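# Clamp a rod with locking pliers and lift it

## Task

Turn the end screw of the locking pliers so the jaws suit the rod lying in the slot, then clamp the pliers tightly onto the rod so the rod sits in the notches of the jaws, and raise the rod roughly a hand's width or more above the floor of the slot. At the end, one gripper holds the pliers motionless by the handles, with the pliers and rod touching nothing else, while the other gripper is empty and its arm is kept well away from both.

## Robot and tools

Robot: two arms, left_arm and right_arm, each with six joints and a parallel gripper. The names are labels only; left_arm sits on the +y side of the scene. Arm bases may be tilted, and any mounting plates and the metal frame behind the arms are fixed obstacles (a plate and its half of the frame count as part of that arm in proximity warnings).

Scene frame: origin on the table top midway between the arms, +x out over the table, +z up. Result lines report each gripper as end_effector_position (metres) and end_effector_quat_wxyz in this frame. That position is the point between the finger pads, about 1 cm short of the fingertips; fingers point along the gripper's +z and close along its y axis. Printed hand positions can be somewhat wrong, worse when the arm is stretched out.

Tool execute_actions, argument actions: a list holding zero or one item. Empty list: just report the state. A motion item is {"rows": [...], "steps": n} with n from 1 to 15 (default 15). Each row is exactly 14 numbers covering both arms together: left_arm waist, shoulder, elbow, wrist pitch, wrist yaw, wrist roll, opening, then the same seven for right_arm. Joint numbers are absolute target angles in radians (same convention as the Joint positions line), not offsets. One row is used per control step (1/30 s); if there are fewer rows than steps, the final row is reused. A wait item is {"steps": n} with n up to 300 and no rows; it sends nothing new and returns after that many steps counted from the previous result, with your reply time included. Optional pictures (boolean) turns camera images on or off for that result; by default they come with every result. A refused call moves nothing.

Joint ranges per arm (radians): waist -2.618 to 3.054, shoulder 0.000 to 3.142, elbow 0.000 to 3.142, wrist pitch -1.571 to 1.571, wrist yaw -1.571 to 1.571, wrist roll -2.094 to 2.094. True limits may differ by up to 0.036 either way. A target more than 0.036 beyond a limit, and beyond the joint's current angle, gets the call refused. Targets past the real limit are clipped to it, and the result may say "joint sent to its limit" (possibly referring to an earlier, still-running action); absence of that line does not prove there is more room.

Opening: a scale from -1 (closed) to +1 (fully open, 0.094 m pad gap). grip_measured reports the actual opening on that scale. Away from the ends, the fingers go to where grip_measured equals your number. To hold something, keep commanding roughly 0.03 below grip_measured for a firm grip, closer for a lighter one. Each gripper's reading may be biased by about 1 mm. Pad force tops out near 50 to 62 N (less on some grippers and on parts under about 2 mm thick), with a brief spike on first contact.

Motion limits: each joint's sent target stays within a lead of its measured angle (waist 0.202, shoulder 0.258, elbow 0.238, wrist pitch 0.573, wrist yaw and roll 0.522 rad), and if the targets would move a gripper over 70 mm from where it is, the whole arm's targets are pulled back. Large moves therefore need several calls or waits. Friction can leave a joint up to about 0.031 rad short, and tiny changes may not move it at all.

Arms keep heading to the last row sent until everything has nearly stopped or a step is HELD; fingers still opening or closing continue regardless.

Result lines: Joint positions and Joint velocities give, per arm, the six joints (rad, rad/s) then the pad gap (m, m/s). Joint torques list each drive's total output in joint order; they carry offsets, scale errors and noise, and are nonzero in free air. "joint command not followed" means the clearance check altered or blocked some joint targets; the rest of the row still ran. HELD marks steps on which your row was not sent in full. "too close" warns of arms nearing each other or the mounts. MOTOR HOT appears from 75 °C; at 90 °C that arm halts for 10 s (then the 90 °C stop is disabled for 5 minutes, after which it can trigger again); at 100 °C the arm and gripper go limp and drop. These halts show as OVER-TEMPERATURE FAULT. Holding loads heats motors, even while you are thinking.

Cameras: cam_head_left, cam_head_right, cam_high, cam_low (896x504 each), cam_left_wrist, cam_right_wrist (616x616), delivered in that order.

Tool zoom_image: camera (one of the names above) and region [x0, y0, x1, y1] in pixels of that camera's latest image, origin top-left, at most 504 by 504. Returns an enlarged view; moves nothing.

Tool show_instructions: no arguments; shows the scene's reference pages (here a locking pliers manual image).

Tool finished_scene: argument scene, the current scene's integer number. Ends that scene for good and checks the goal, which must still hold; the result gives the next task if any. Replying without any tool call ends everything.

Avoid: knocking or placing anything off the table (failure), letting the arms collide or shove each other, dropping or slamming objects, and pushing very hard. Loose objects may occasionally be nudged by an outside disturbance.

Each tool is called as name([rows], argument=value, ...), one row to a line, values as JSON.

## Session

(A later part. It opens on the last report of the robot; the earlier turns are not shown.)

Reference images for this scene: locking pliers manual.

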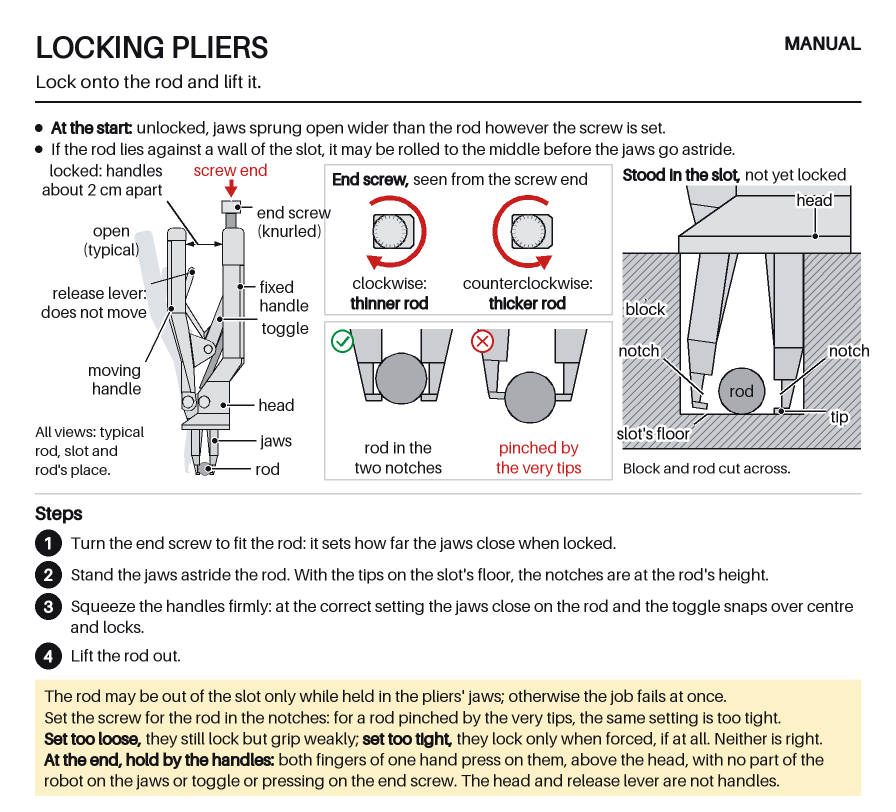

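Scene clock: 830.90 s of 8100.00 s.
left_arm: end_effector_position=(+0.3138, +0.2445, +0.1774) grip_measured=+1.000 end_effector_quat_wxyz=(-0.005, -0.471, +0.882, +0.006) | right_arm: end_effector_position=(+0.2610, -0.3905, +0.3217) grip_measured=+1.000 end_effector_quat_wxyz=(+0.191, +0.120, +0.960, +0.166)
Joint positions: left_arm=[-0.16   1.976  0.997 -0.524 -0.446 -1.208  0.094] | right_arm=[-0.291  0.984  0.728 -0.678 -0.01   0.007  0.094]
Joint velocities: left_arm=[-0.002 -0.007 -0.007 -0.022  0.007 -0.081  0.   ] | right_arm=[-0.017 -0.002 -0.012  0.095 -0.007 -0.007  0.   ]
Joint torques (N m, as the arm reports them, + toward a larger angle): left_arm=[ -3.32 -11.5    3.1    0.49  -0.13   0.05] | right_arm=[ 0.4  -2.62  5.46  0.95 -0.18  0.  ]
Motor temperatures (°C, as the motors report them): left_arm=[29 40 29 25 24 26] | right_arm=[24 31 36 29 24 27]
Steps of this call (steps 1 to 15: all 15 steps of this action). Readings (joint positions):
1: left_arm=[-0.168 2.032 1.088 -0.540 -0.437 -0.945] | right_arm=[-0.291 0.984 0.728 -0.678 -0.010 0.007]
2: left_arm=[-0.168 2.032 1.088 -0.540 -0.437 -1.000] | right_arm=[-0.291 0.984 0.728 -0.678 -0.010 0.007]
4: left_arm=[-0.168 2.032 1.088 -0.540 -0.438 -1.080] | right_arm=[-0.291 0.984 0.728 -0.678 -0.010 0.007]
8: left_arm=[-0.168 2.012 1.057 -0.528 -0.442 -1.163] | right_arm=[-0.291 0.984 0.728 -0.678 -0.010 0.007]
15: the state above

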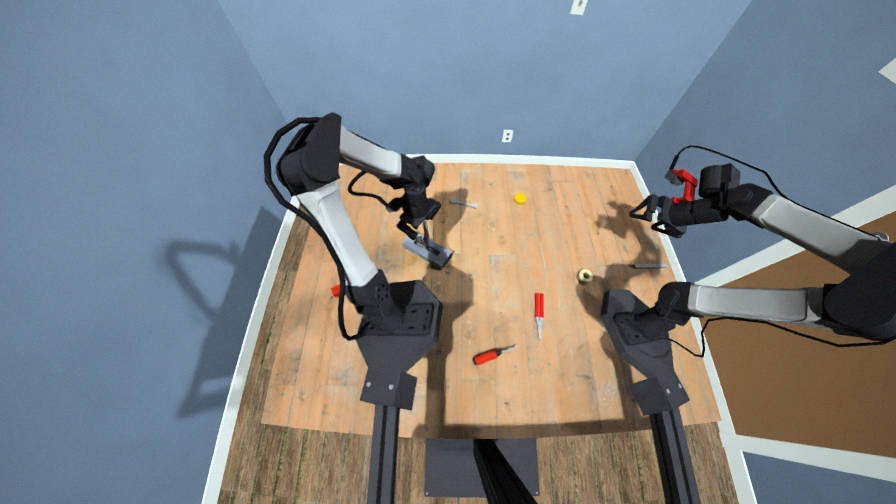

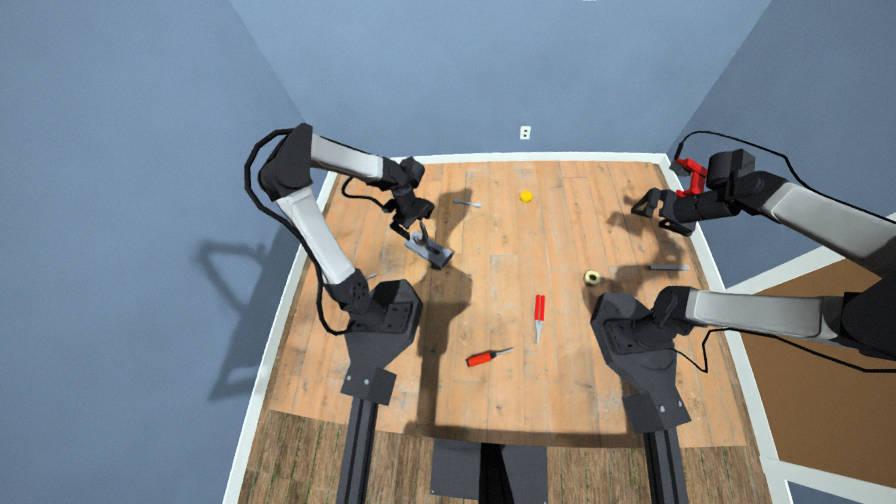

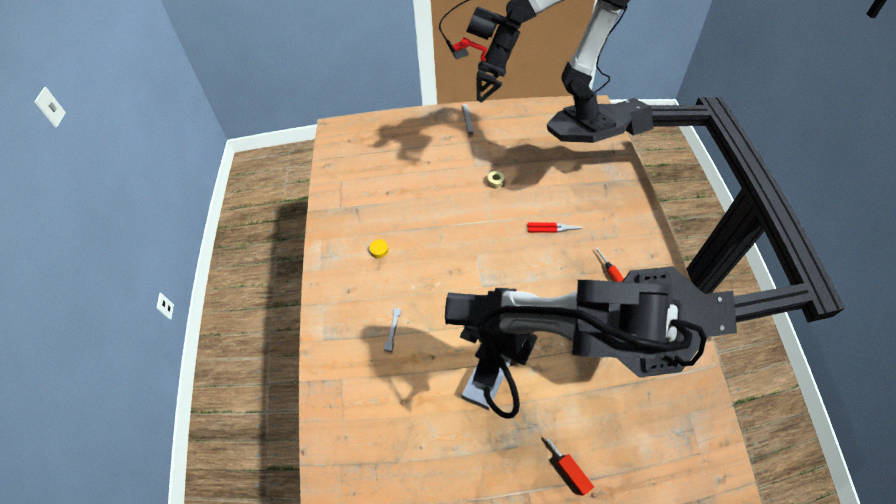

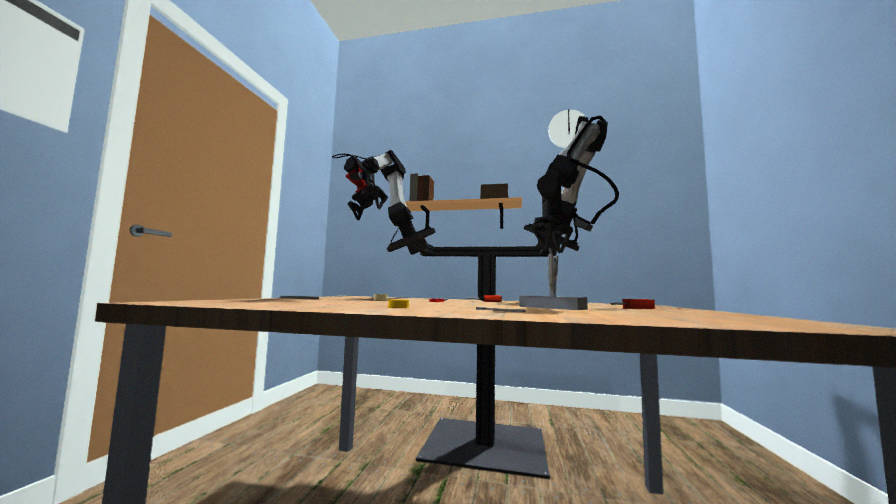

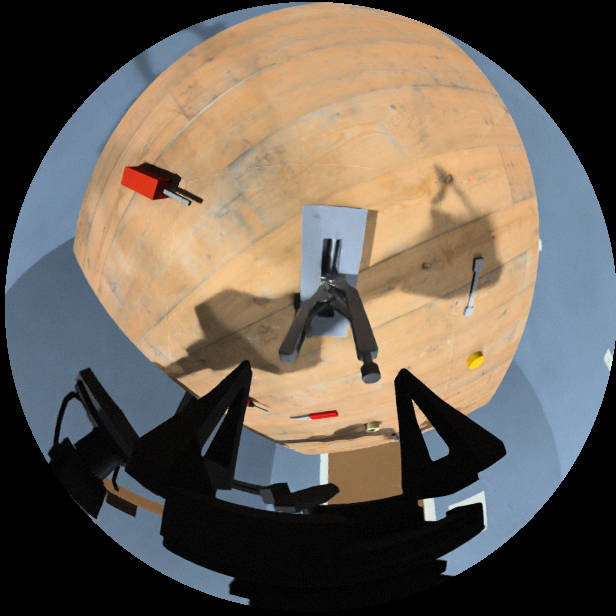

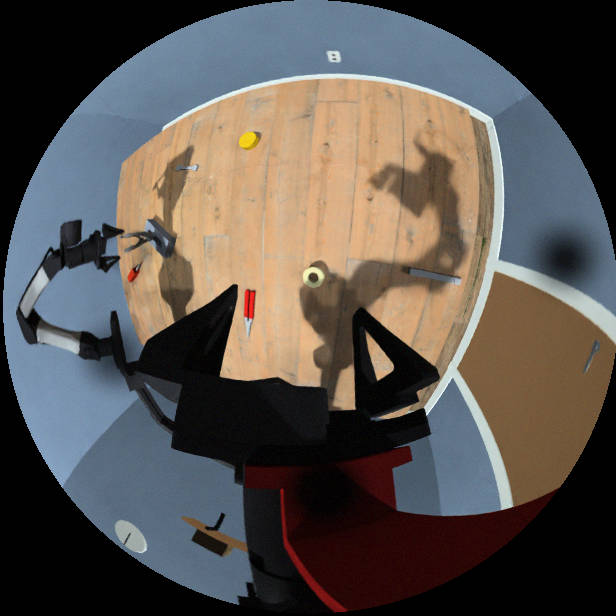

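execute_actions([
  {"rows":[[-0.145,1.98,0.978,-0.48,-0.45,-1.22,1,-0.3,1.0,0.7,-0.7,0,0,1],[-0.145,1.99,0.978,-0.455,-0.45,-1.214,1,-0.3,1.0,0.7,-0.7,0,0,1],[-0.14,1.998,0.975,-0.435,-0.45,-1.208,1,-0.3,1.0,0.7,-0.7,0,0,1],[-0.135,2.006,0.972,-0.42,-0.448,-1.202,1,-0.3,1.0,0.7,-0.7,0,0,1],[-0.13,2.014,0.969,-0.405,-0.446,-1.196,1,-0.3,1.0,0.7,-0.7,0,0,1],[-0.125,2.022,0.966,-0.39,-0.444,-1.19,1,-0.3,1.0,0.7,-0.7,0,0,1],[-0.12,2.03,0.963,-0.375,-0.444,-1.184,1,-0.3,1.0,0.7,-0.7,0,0,1],[-0.115,2.038,0.96,-0.36,-0.444,-1.178,1,-0.3,1.0,0.7,-0.7,0,0,1],[-0.11,2.046,0.957,-0.354,-0.444,-1.172,1,-0.3,1.0,0.7,-0.7,0,0,1],[-0.105,2.054,0.954,-0.354,-0.444,-1.166,1,-0.3,1.0,0.7,-0.7,0,0,1],[-0.099,2.063,0.951,-0.354,-0.444,-1.164,1,-0.3,1.0,0.7,-0.7,0,0,1],[-0.094,2.071,0.948,-0.354,-0.444,-1.164,1,-0.3,1.0,0.7,-0.7,0,0,1]],"steps":15},
], pictures=false)

execute_actions([
  {"rows":[[-0.094,2.071,0.948,-0.354,-0.444,-1.164,1,-0.3,1.0,0.7,-0.7,0,0,1],[-0.094,2.071,0.948,-0.354,-0.444,-1.164,0.95,-0.3,1.0,0.7,-0.7,0,0,1],[-0.094,2.071,0.948,-0.354,-0.444,-1.164,0.9,-0.3,1.0,0.7,-0.7,0,0,1],[-0.094,2.071,0.948,-0.354,-0.444,-1.164,0.85,-0.3,1.0,0.7,-0.7,0,0,1],[-0.094,2.071,0.948,-0.354,-0.444,-1.164,0.8,-0.3,1.0,0.7,-0.7,0,0,1],[-0.094,2.071,0.948,-0.354,-0.444,-1.164,0.75,-0.3,1.0,0.7,-0.7,0,0,1],[-0.094,2.071,0.948,-0.354,-0.444,-1.164,0.7,-0.3,1.0,0.7,-0.7,0,0,1],[-0.094,2.071,0.948,-0.354,-0.444,-1.164,0.65,-0.3,1.0,0.7,-0.7,0,0,1],[-0.094,2.071,0.948,-0.354,-0.444,-1.164,0.6,-0.3,1.0,0.7,-0.7,0,0,1],[-0.094,2.071,0.948,-0.354,-0.444,-1.164,0.55,-0.3,1.0,0.7,-0.7,0,0,1]],"steps":15},
])

Scene clock: 843.63 s of 8100.00 s.
left_arm: end_effector_position=(+0.3151, +0.2482, +0.1447) grip_measured=+1.000 end_effector_quat_wxyz=(-0.000, -0.485, +0.874, +0.005) | right_arm: end_effector_position=(+0.2610, -0.3905, +0.3217) grip_measured=+1.000 end_effector_quat_wxyz=(+0.191, +0.120, +0.960, +0.166)
Joint positions: left_arm=[-0.107  2.056  0.967 -0.378 -0.447 -1.178  0.094] | right_arm=[-0.291  0.984  0.728 -0.678 -0.01   0.007  0.094]
Joint velocities: left_arm=[ 0.042  0.095 -0.085  0.037  0.081  0.007  0.   ] | right_arm=[-0.002 -0.002  0.027 -0.022 -0.007  0.037  0.   ]
Joint torques (N m, as the arm reports them, + toward a larger angle): left_arm=[ -3.61 -10.19   3.03   0.56  -0.03   0.19] | right_arm=[ 0.36 -2.55  5.72  1.   -0.19  0.01]
Motor temperatures (°C, as the motors report them): left_arm=[29 41 28 25 24 26] | right_arm=[24 31 36 29 24 27]
Steps of this call (steps 1 to 30: the robot went on to your last target; steps 31 to 367: nothing new was sent; steps 368 to 382: all 15 steps of this action). Readings (joint positions):
368: left_arm=[-0.159 1.976 0.997 -0.515 -0.447 -1.220] | right_arm=[-0.291 0.984 0.728 -0.678 -0.010 0.007]
369: left_arm=[-0.159 1.976 0.997 -0.509 -0.447 -1.220] | right_arm=[-0.291 0.984 0.728 -0.678 -0.010 0.007]
371: left_arm=[-0.158 1.978 0.997 -0.485 -0.447 -1.217] | right_arm=[-0.291 0.984 0.728 -0.678 -0.010 0.007]
375: left_arm=[-0.142 2.000 0.993 -0.425 -0.447 -1.203] | right_arm=[-0.291 0.984 0.728 -0.678 -0.010 0.007]
382: the state above

Scene clock: 844.13 s of 8100.00 s.
left_arm: end_effector_position=(+0.3163, +0.2478, +0.1436) grip_measured=+0.552 end_effector_quat_wxyz=(+0.003, -0.484, +0.875, +0.003) | right_arm: end_effector_position=(+0.2610, -0.3905, +0.3217) grip_measured=+1.000 end_effector_quat_wxyz=(+0.191, +0.120, +0.960, +0.166)
Joint positions: left_arm=[-0.106  2.058  0.964 -0.365 -0.447 -1.171  0.073] | right_arm=[-0.291  0.984  0.728 -0.678 -0.01   0.007  0.094]
Joint velocities: left_arm=[-0.012 -0.002 -0.007 -0.022 -0.022  0.022 -0.   ] | right_arm=[-0.007 -0.007 -0.002 -0.022 -0.007 -0.022  0.   ]
Joint torques (N m, as the arm reports them, + toward a larger angle): left_arm=[-3.39 -9.89  2.74  0.45 -0.03  0.16] | right_arm=[ 0.37 -2.51  5.43  0.93 -0.17 -0.02]
Motor temperatures (°C, as the motors report them): left_arm=[29 41 28 25 24 26] | right_arm=[24 31 36 29 24 27]
Steps of this call (steps 1 to 15: all 15 steps of this action). Readings (joint positions):
1: left_arm=[-0.106 2.058 0.965 -0.378 -0.447 -1.177] | right_arm=[-0.291 0.984 0.728 -0.678 -0.010 0.007]
2: left_arm=[-0.106 2.058 0.964 -0.377 -0.447 -1.175] | right_arm=[-0.291 0.984 0.728 -0.678 -0.010 0.007]
4: left_arm=[-0.106 2.058 0.964 -0.372 -0.447 -1.174] | right_arm=[-0.291 0.984 0.728 -0.678 -0.010 0.007]
8: left_arm=[-0.106 2.058 0.964 -0.367 -0.447 -1.172] | right_arm=[-0.291 0.984 0.728 -0.678 -0.010 0.007]
15: the state above

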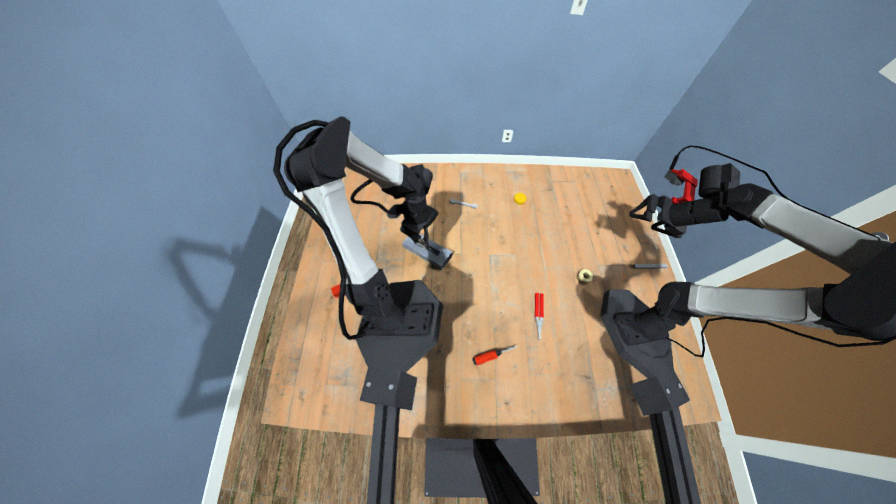

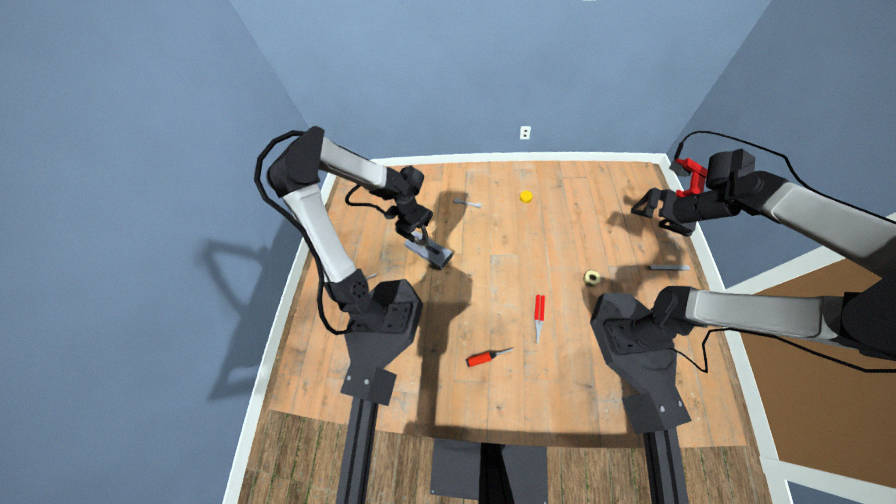

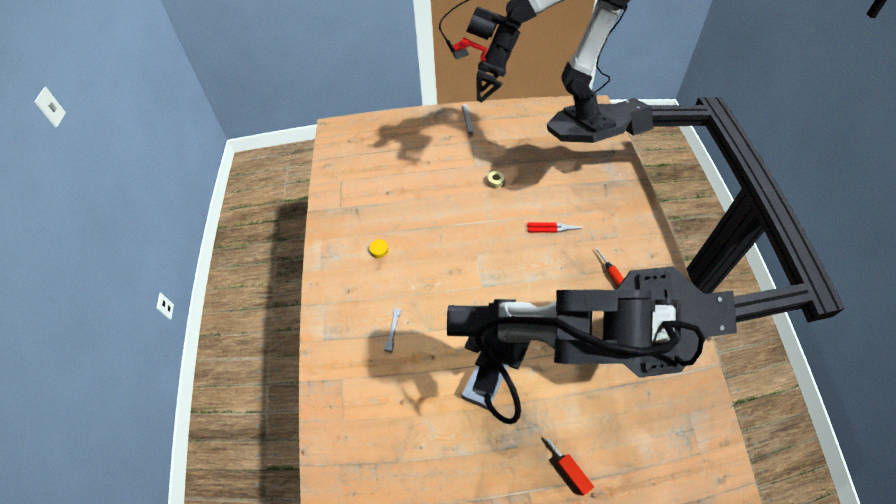

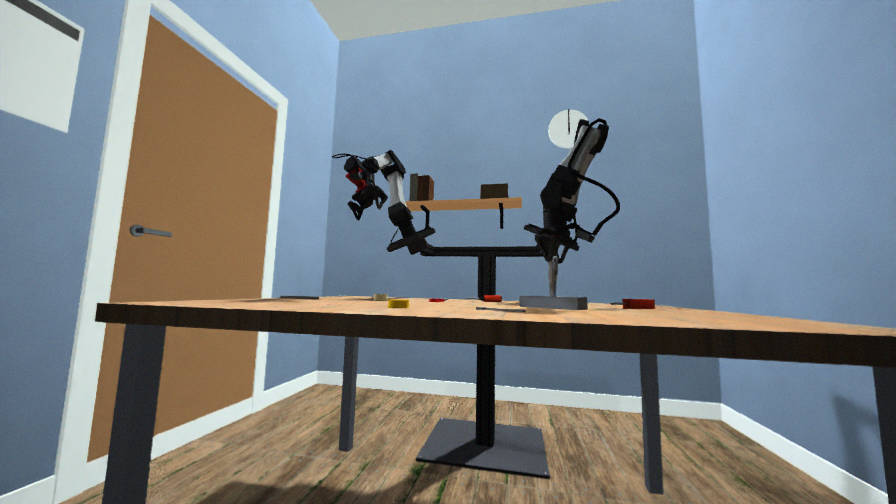

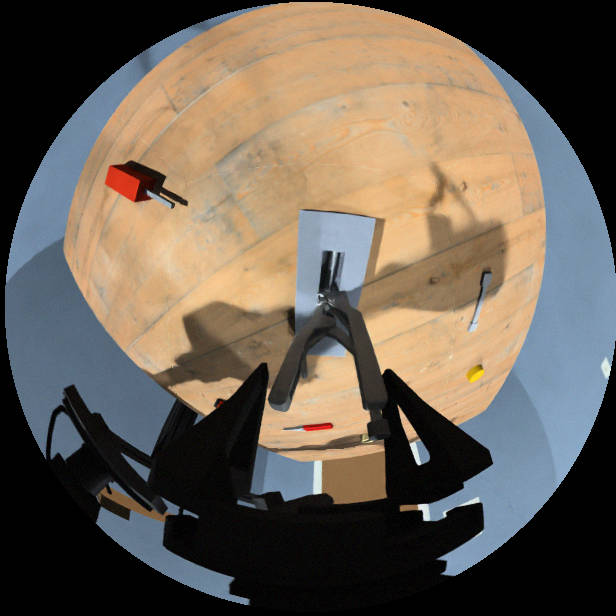

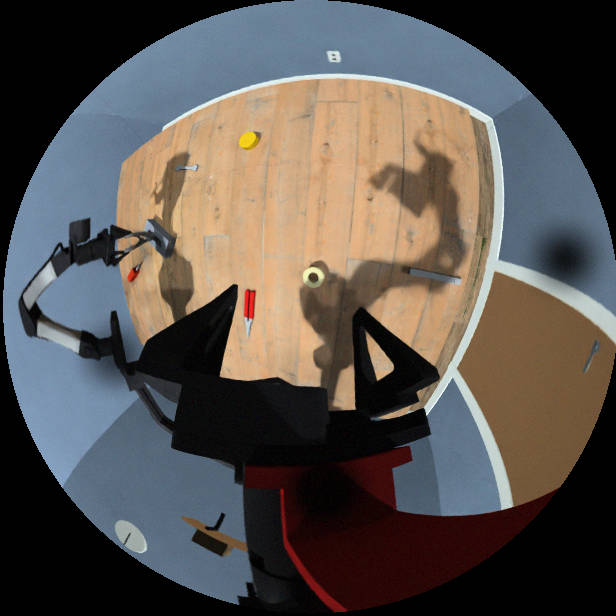

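execute_actions([
  {"rows":[[-0.1,2.064,0.955,-0.350,-0.437,-1.22,0.55,-0.3,1.0,0.7,-0.7,0,0,1],[-0.1,2.064,0.955,-0.350,-0.437,-1.28,0.55,-0.3,1.0,0.7,-0.7,0,0,1],[-0.1,2.064,0.955,-0.350,-0.437,-1.28,0.55,-0.3,1.0,0.7,-0.7,0,0,1],[-0.1,2.064,0.955,-0.350,-0.437,-1.28,0.55,-0.3,1.0,0.7,-0.7,0,0,1],[-0.1,2.064,0.955,-0.350,-0.437,-1.28,0.55,-0.3,1.0,0.7,-0.7,0,0,1],[-0.1,2.064,0.955,-0.350,-0.437,-1.28,0.55,-0.3,1.0,0.7,-0.7,0,0,1],[-0.1,2.064,0.955,-0.350,-0.437,-1.28,0.53,-0.3,1.0,0.7,-0.7,0,0,1],[-0.1,2.064,0.955,-0.350,-0.437,-1.28,0.51,-0.3,1.0,0.7,-0.7,0,0,1],[-0.1,2.064,0.955,-0.350,-0.437,-1.28,0.49,-0.3,1.0,0.7,-0.7,0,0,1],[-0.1,2.064,0.955,-0.350,-0.437,-1.28,0.47,-0.3,1.0,0.7,-0.7,0,0,1],[-0.1,2.064,0.955,-0.350,-0.437,-1.28,0.45,-0.3,1.0,0.7,-0.7,0,0,1]],"steps":15},
], pictures=false)

execute_actions([
  {"rows":[[-0.1,2.064,0.955,-0.348,-0.435,-1.28,0.435,-0.3,1.0,0.7,-0.7,0,0,1],[-0.1,2.064,0.955,-0.348,-0.435,-1.28,0.42,-0.3,1.0,0.7,-0.7,0,0,1]],"steps":8},
], pictures=false)

execute_actions([
  {"rows":[[-0.1,2.064,0.955,-0.346,-0.433,-1.28,0.405,-0.3,1.0,0.7,-0.7,0,0,1],[-0.1,2.064,0.955,-0.346,-0.433,-1.28,0.39,-0.3,1.0,0.7,-0.7,0,0,1]],"steps":8},
])

Scene clock: 860.23 s of 8100.00 s.
left_arm: end_effector_position=(+0.3173, +0.2476, +0.1436) grip_measured=+0.452 end_effector_quat_wxyz=(+0.004, -0.527, +0.850, +0.001) | right_arm: end_effector_position=(+0.2610, -0.3905, +0.3217) grip_measured=+1.000 end_effector_quat_wxyz=(+0.191, +0.120, +0.960, +0.166)
Joint positions: left_arm=[-0.106  2.058  0.964 -0.361 -0.447 -1.269  0.068] | right_arm=[-0.291  0.984  0.728 -0.678 -0.01   0.007  0.094]
Joint velocities: left_arm=[-0.012 -0.007  0.002 -0.11  -0.022 -0.037  0.   ] | right_arm=[-0.002 -0.002 -0.007 -0.007 -0.037  0.066  0.   ]
Joint torques (N m, as the arm reports them, + toward a larger angle): left_arm=[ -3.86 -10.56   3.35   0.46   0.03   0.03] | right_arm=[ 0.37 -2.55  5.59  0.94 -0.19 -0.05]
Motor temperatures (°C, as the motors report them): left_arm=[29 40 28 25 24 26] | right_arm=[24 30 36 29 24 27]
Steps of this call (steps 1 to 15: the robot went on to your last target; steps 16 to 468: nothing new was sent; steps 469 to 483: all 15 steps of this action). Readings (joint positions):
469: left_arm=[-0.106 2.058 0.964 -0.364 -0.447 -1.177] | right_arm=[-0.291 0.984 0.728 -0.678 -0.010 0.007]
470: left_arm=[-0.106 2.058 0.964 -0.363 -0.447 -1.193] | right_arm=[-0.291 0.984 0.728 -0.678 -0.010 0.007]
472: left_arm=[-0.106 2.058 0.964 -0.362 -0.447 -1.222] | right_arm=[-0.291 0.984 0.728 -0.678 -0.010 0.007]
476: left_arm=[-0.106 2.058 0.964 -0.361 -0.447 -1.252] | right_arm=[-0.291 0.984 0.728 -0.678 -0.010 0.007]
483: the state above

Scene clock: 860.50 s of 8100.00 s.
left_arm: end_effector_position=(+0.3173, +0.2476, +0.1436) grip_measured=+0.422 end_effector_quat_wxyz=(+0.004, -0.529, +0.849, +0.001) | right_arm: end_effector_position=(+0.2610, -0.3905, +0.3217) grip_measured=+1.000 end_effector_quat_wxyz=(+0.191, +0.120, +0.960, +0.166)
Joint positions: left_arm=[-0.106  2.058  0.964 -0.361 -0.447 -1.273  0.067] | right_arm=[-0.291  0.984  0.728 -0.678 -0.01   0.007  0.094]
Joint velocities: left_arm=[ 0.002 -0.017 -0.002 -0.022 -0.037  0.051 -0.   ] | right_arm=[-0.032 -0.022  0.007 -0.037 -0.022  0.007  0.   ]
Joint torques (N m, as the arm reports them, + toward a larger angle): left_arm=[ -3.84 -10.55   3.38   0.48   0.06   0.06] | right_arm=[ 0.49 -2.46  5.39  0.97 -0.17 -0.02]
Motor temperatures (°C, as the motors report them): left_arm=[29 40 28 25 24 26] | right_arm=[24 30 36 29 24 27]
Steps of this call (steps 1 to 8: all 8 steps of this action). Readings (joint positions):
1: left_arm=[-0.106 2.058 0.964 -0.361 -0.447 -1.270] | right_arm=[-0.291 0.984 0.728 -0.678 -0.010 0.007]
2: left_arm=[-0.106 2.058 0.964 -0.361 -0.447 -1.271] | right_arm=[-0.291 0.984 0.728 -0.678 -0.010 0.007]
4: left_arm=[-0.106 2.058 0.964 -0.361 -0.447 -1.272] | right_arm=[-0.291 0.984 0.728 -0.678 -0.010 0.007]
8: the state above

Scene clock: 860.77 s of 8100.00 s.
left_arm: end_effector_position=(+0.3173, +0.2475, +0.1436) grip_measured=+0.394 end_effector_quat_wxyz=(+0.004, -0.529, +0.849, +0.001) | right_arm: end_effector_position=(+0.2610, -0.3905, +0.3217) grip_measured=+1.000 end_effector_quat_wxyz=(+0.191, +0.120, +0.960, +0.166)
Joint positions: left_arm=[-0.106  2.058  0.964 -0.361 -0.447 -1.273  0.065] | right_arm=[-0.291  0.984  0.728 -0.678 -0.01   0.007  0.094]
Joint velocities: left_arm=[ 0.002 -0.007 -0.007 -0.037 -0.022  0.066  0.001] | right_arm=[ 0.022 -0.002  0.002 -0.051  0.022 -0.081  0.   ]
Joint torques (N m, as the arm reports them, + toward a larger angle): left_arm=[ -3.85 -10.54   3.39   0.5    0.07   0.04] | right_arm=[ 0.42 -2.48  5.49  0.99 -0.16 -0.04]
Motor temperatures (°C, as the motors report them): left_arm=[29 40 28 25 24 26] | right_arm=[24 30 36 29 24 27]
Steps of this call (steps 1 to 8: all 8 steps of this action). Readings (joint positions):
1: left_arm=[-0.106 2.058 0.964 -0.361 -0.447 -1.273] | right_arm=[-0.291 0.984 0.728 -0.678 -0.010 0.007]
2: left_arm=[-0.106 2.058 0.964 -0.361 -0.447 -1.273] | right_arm=[-0.291 0.984 0.728 -0.678 -0.010 0.007]
4: left_arm=[-0.106 2.058 0.964 -0.361 -0.447 -1.273] | right_arm=[-0.291 0.984 0.728 -0.678 -0.010 0.007]
8: the state above

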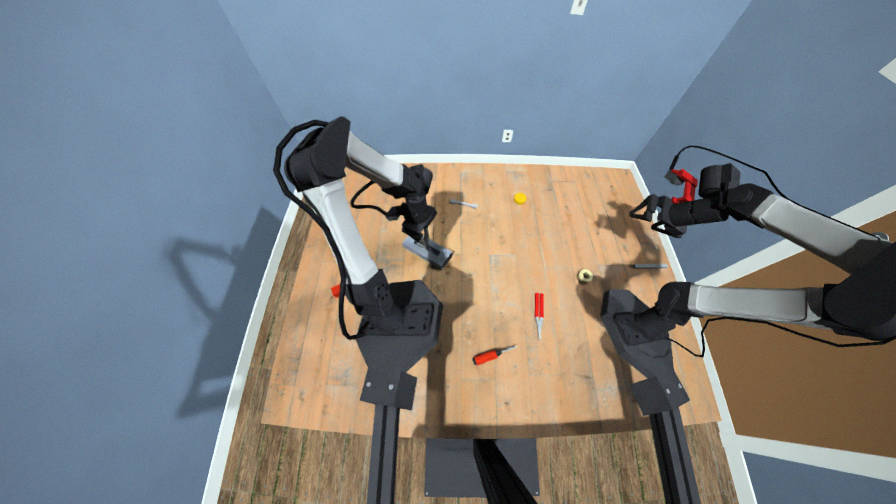

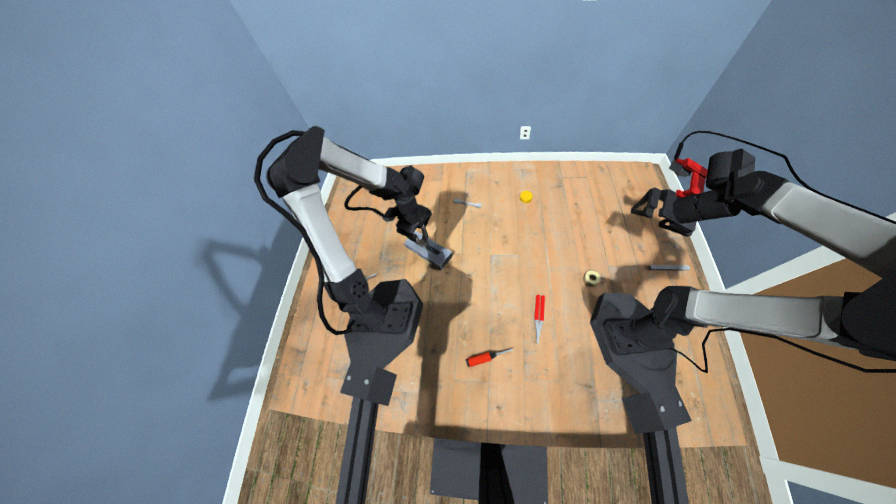

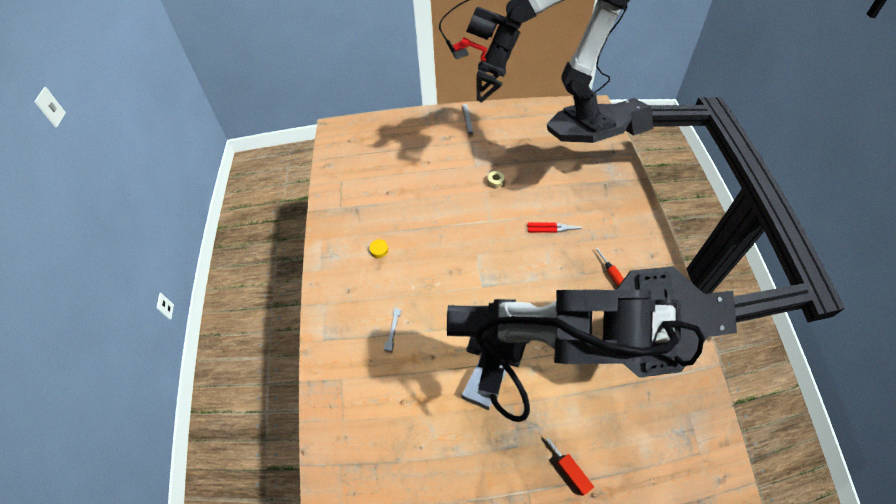

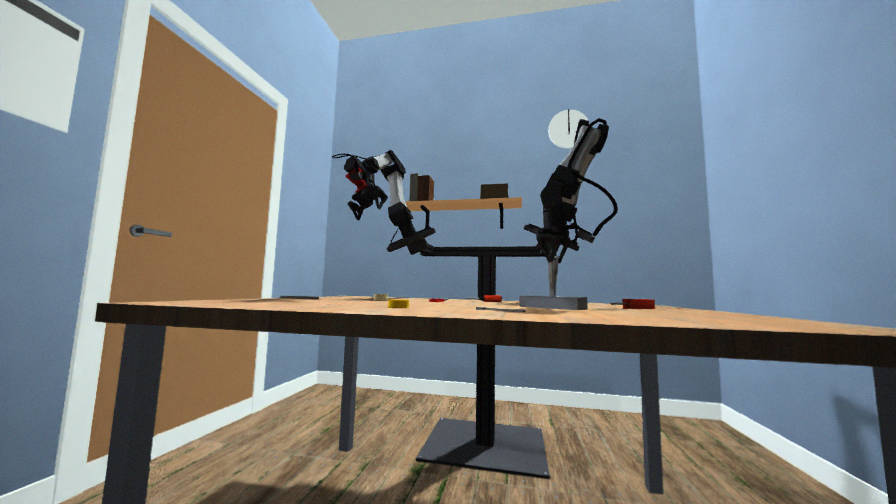

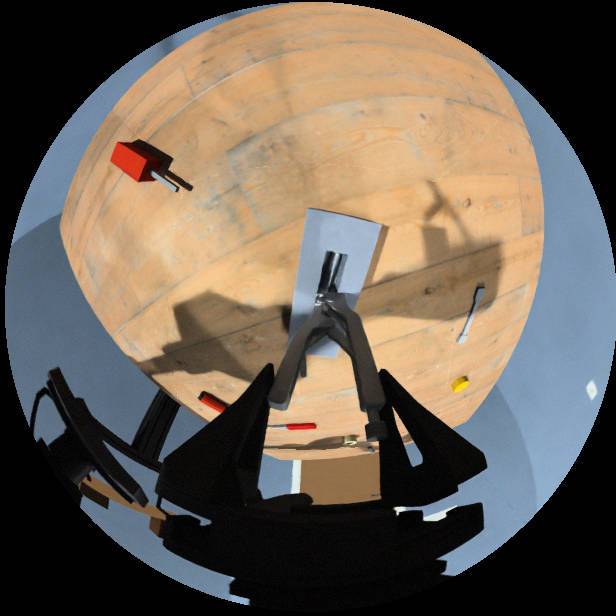

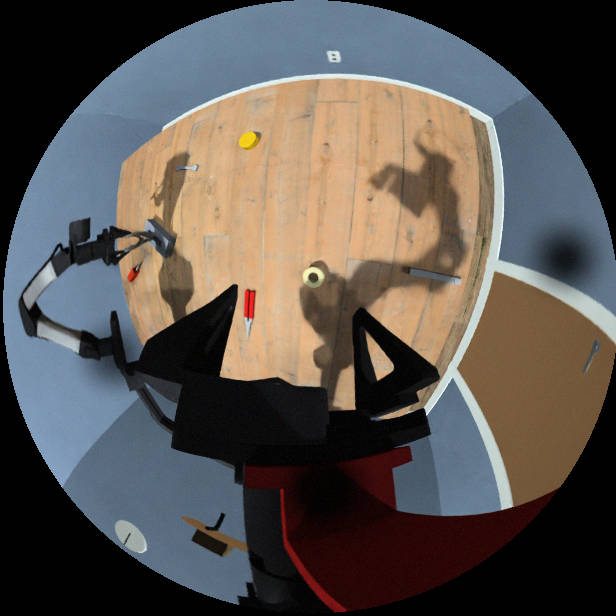

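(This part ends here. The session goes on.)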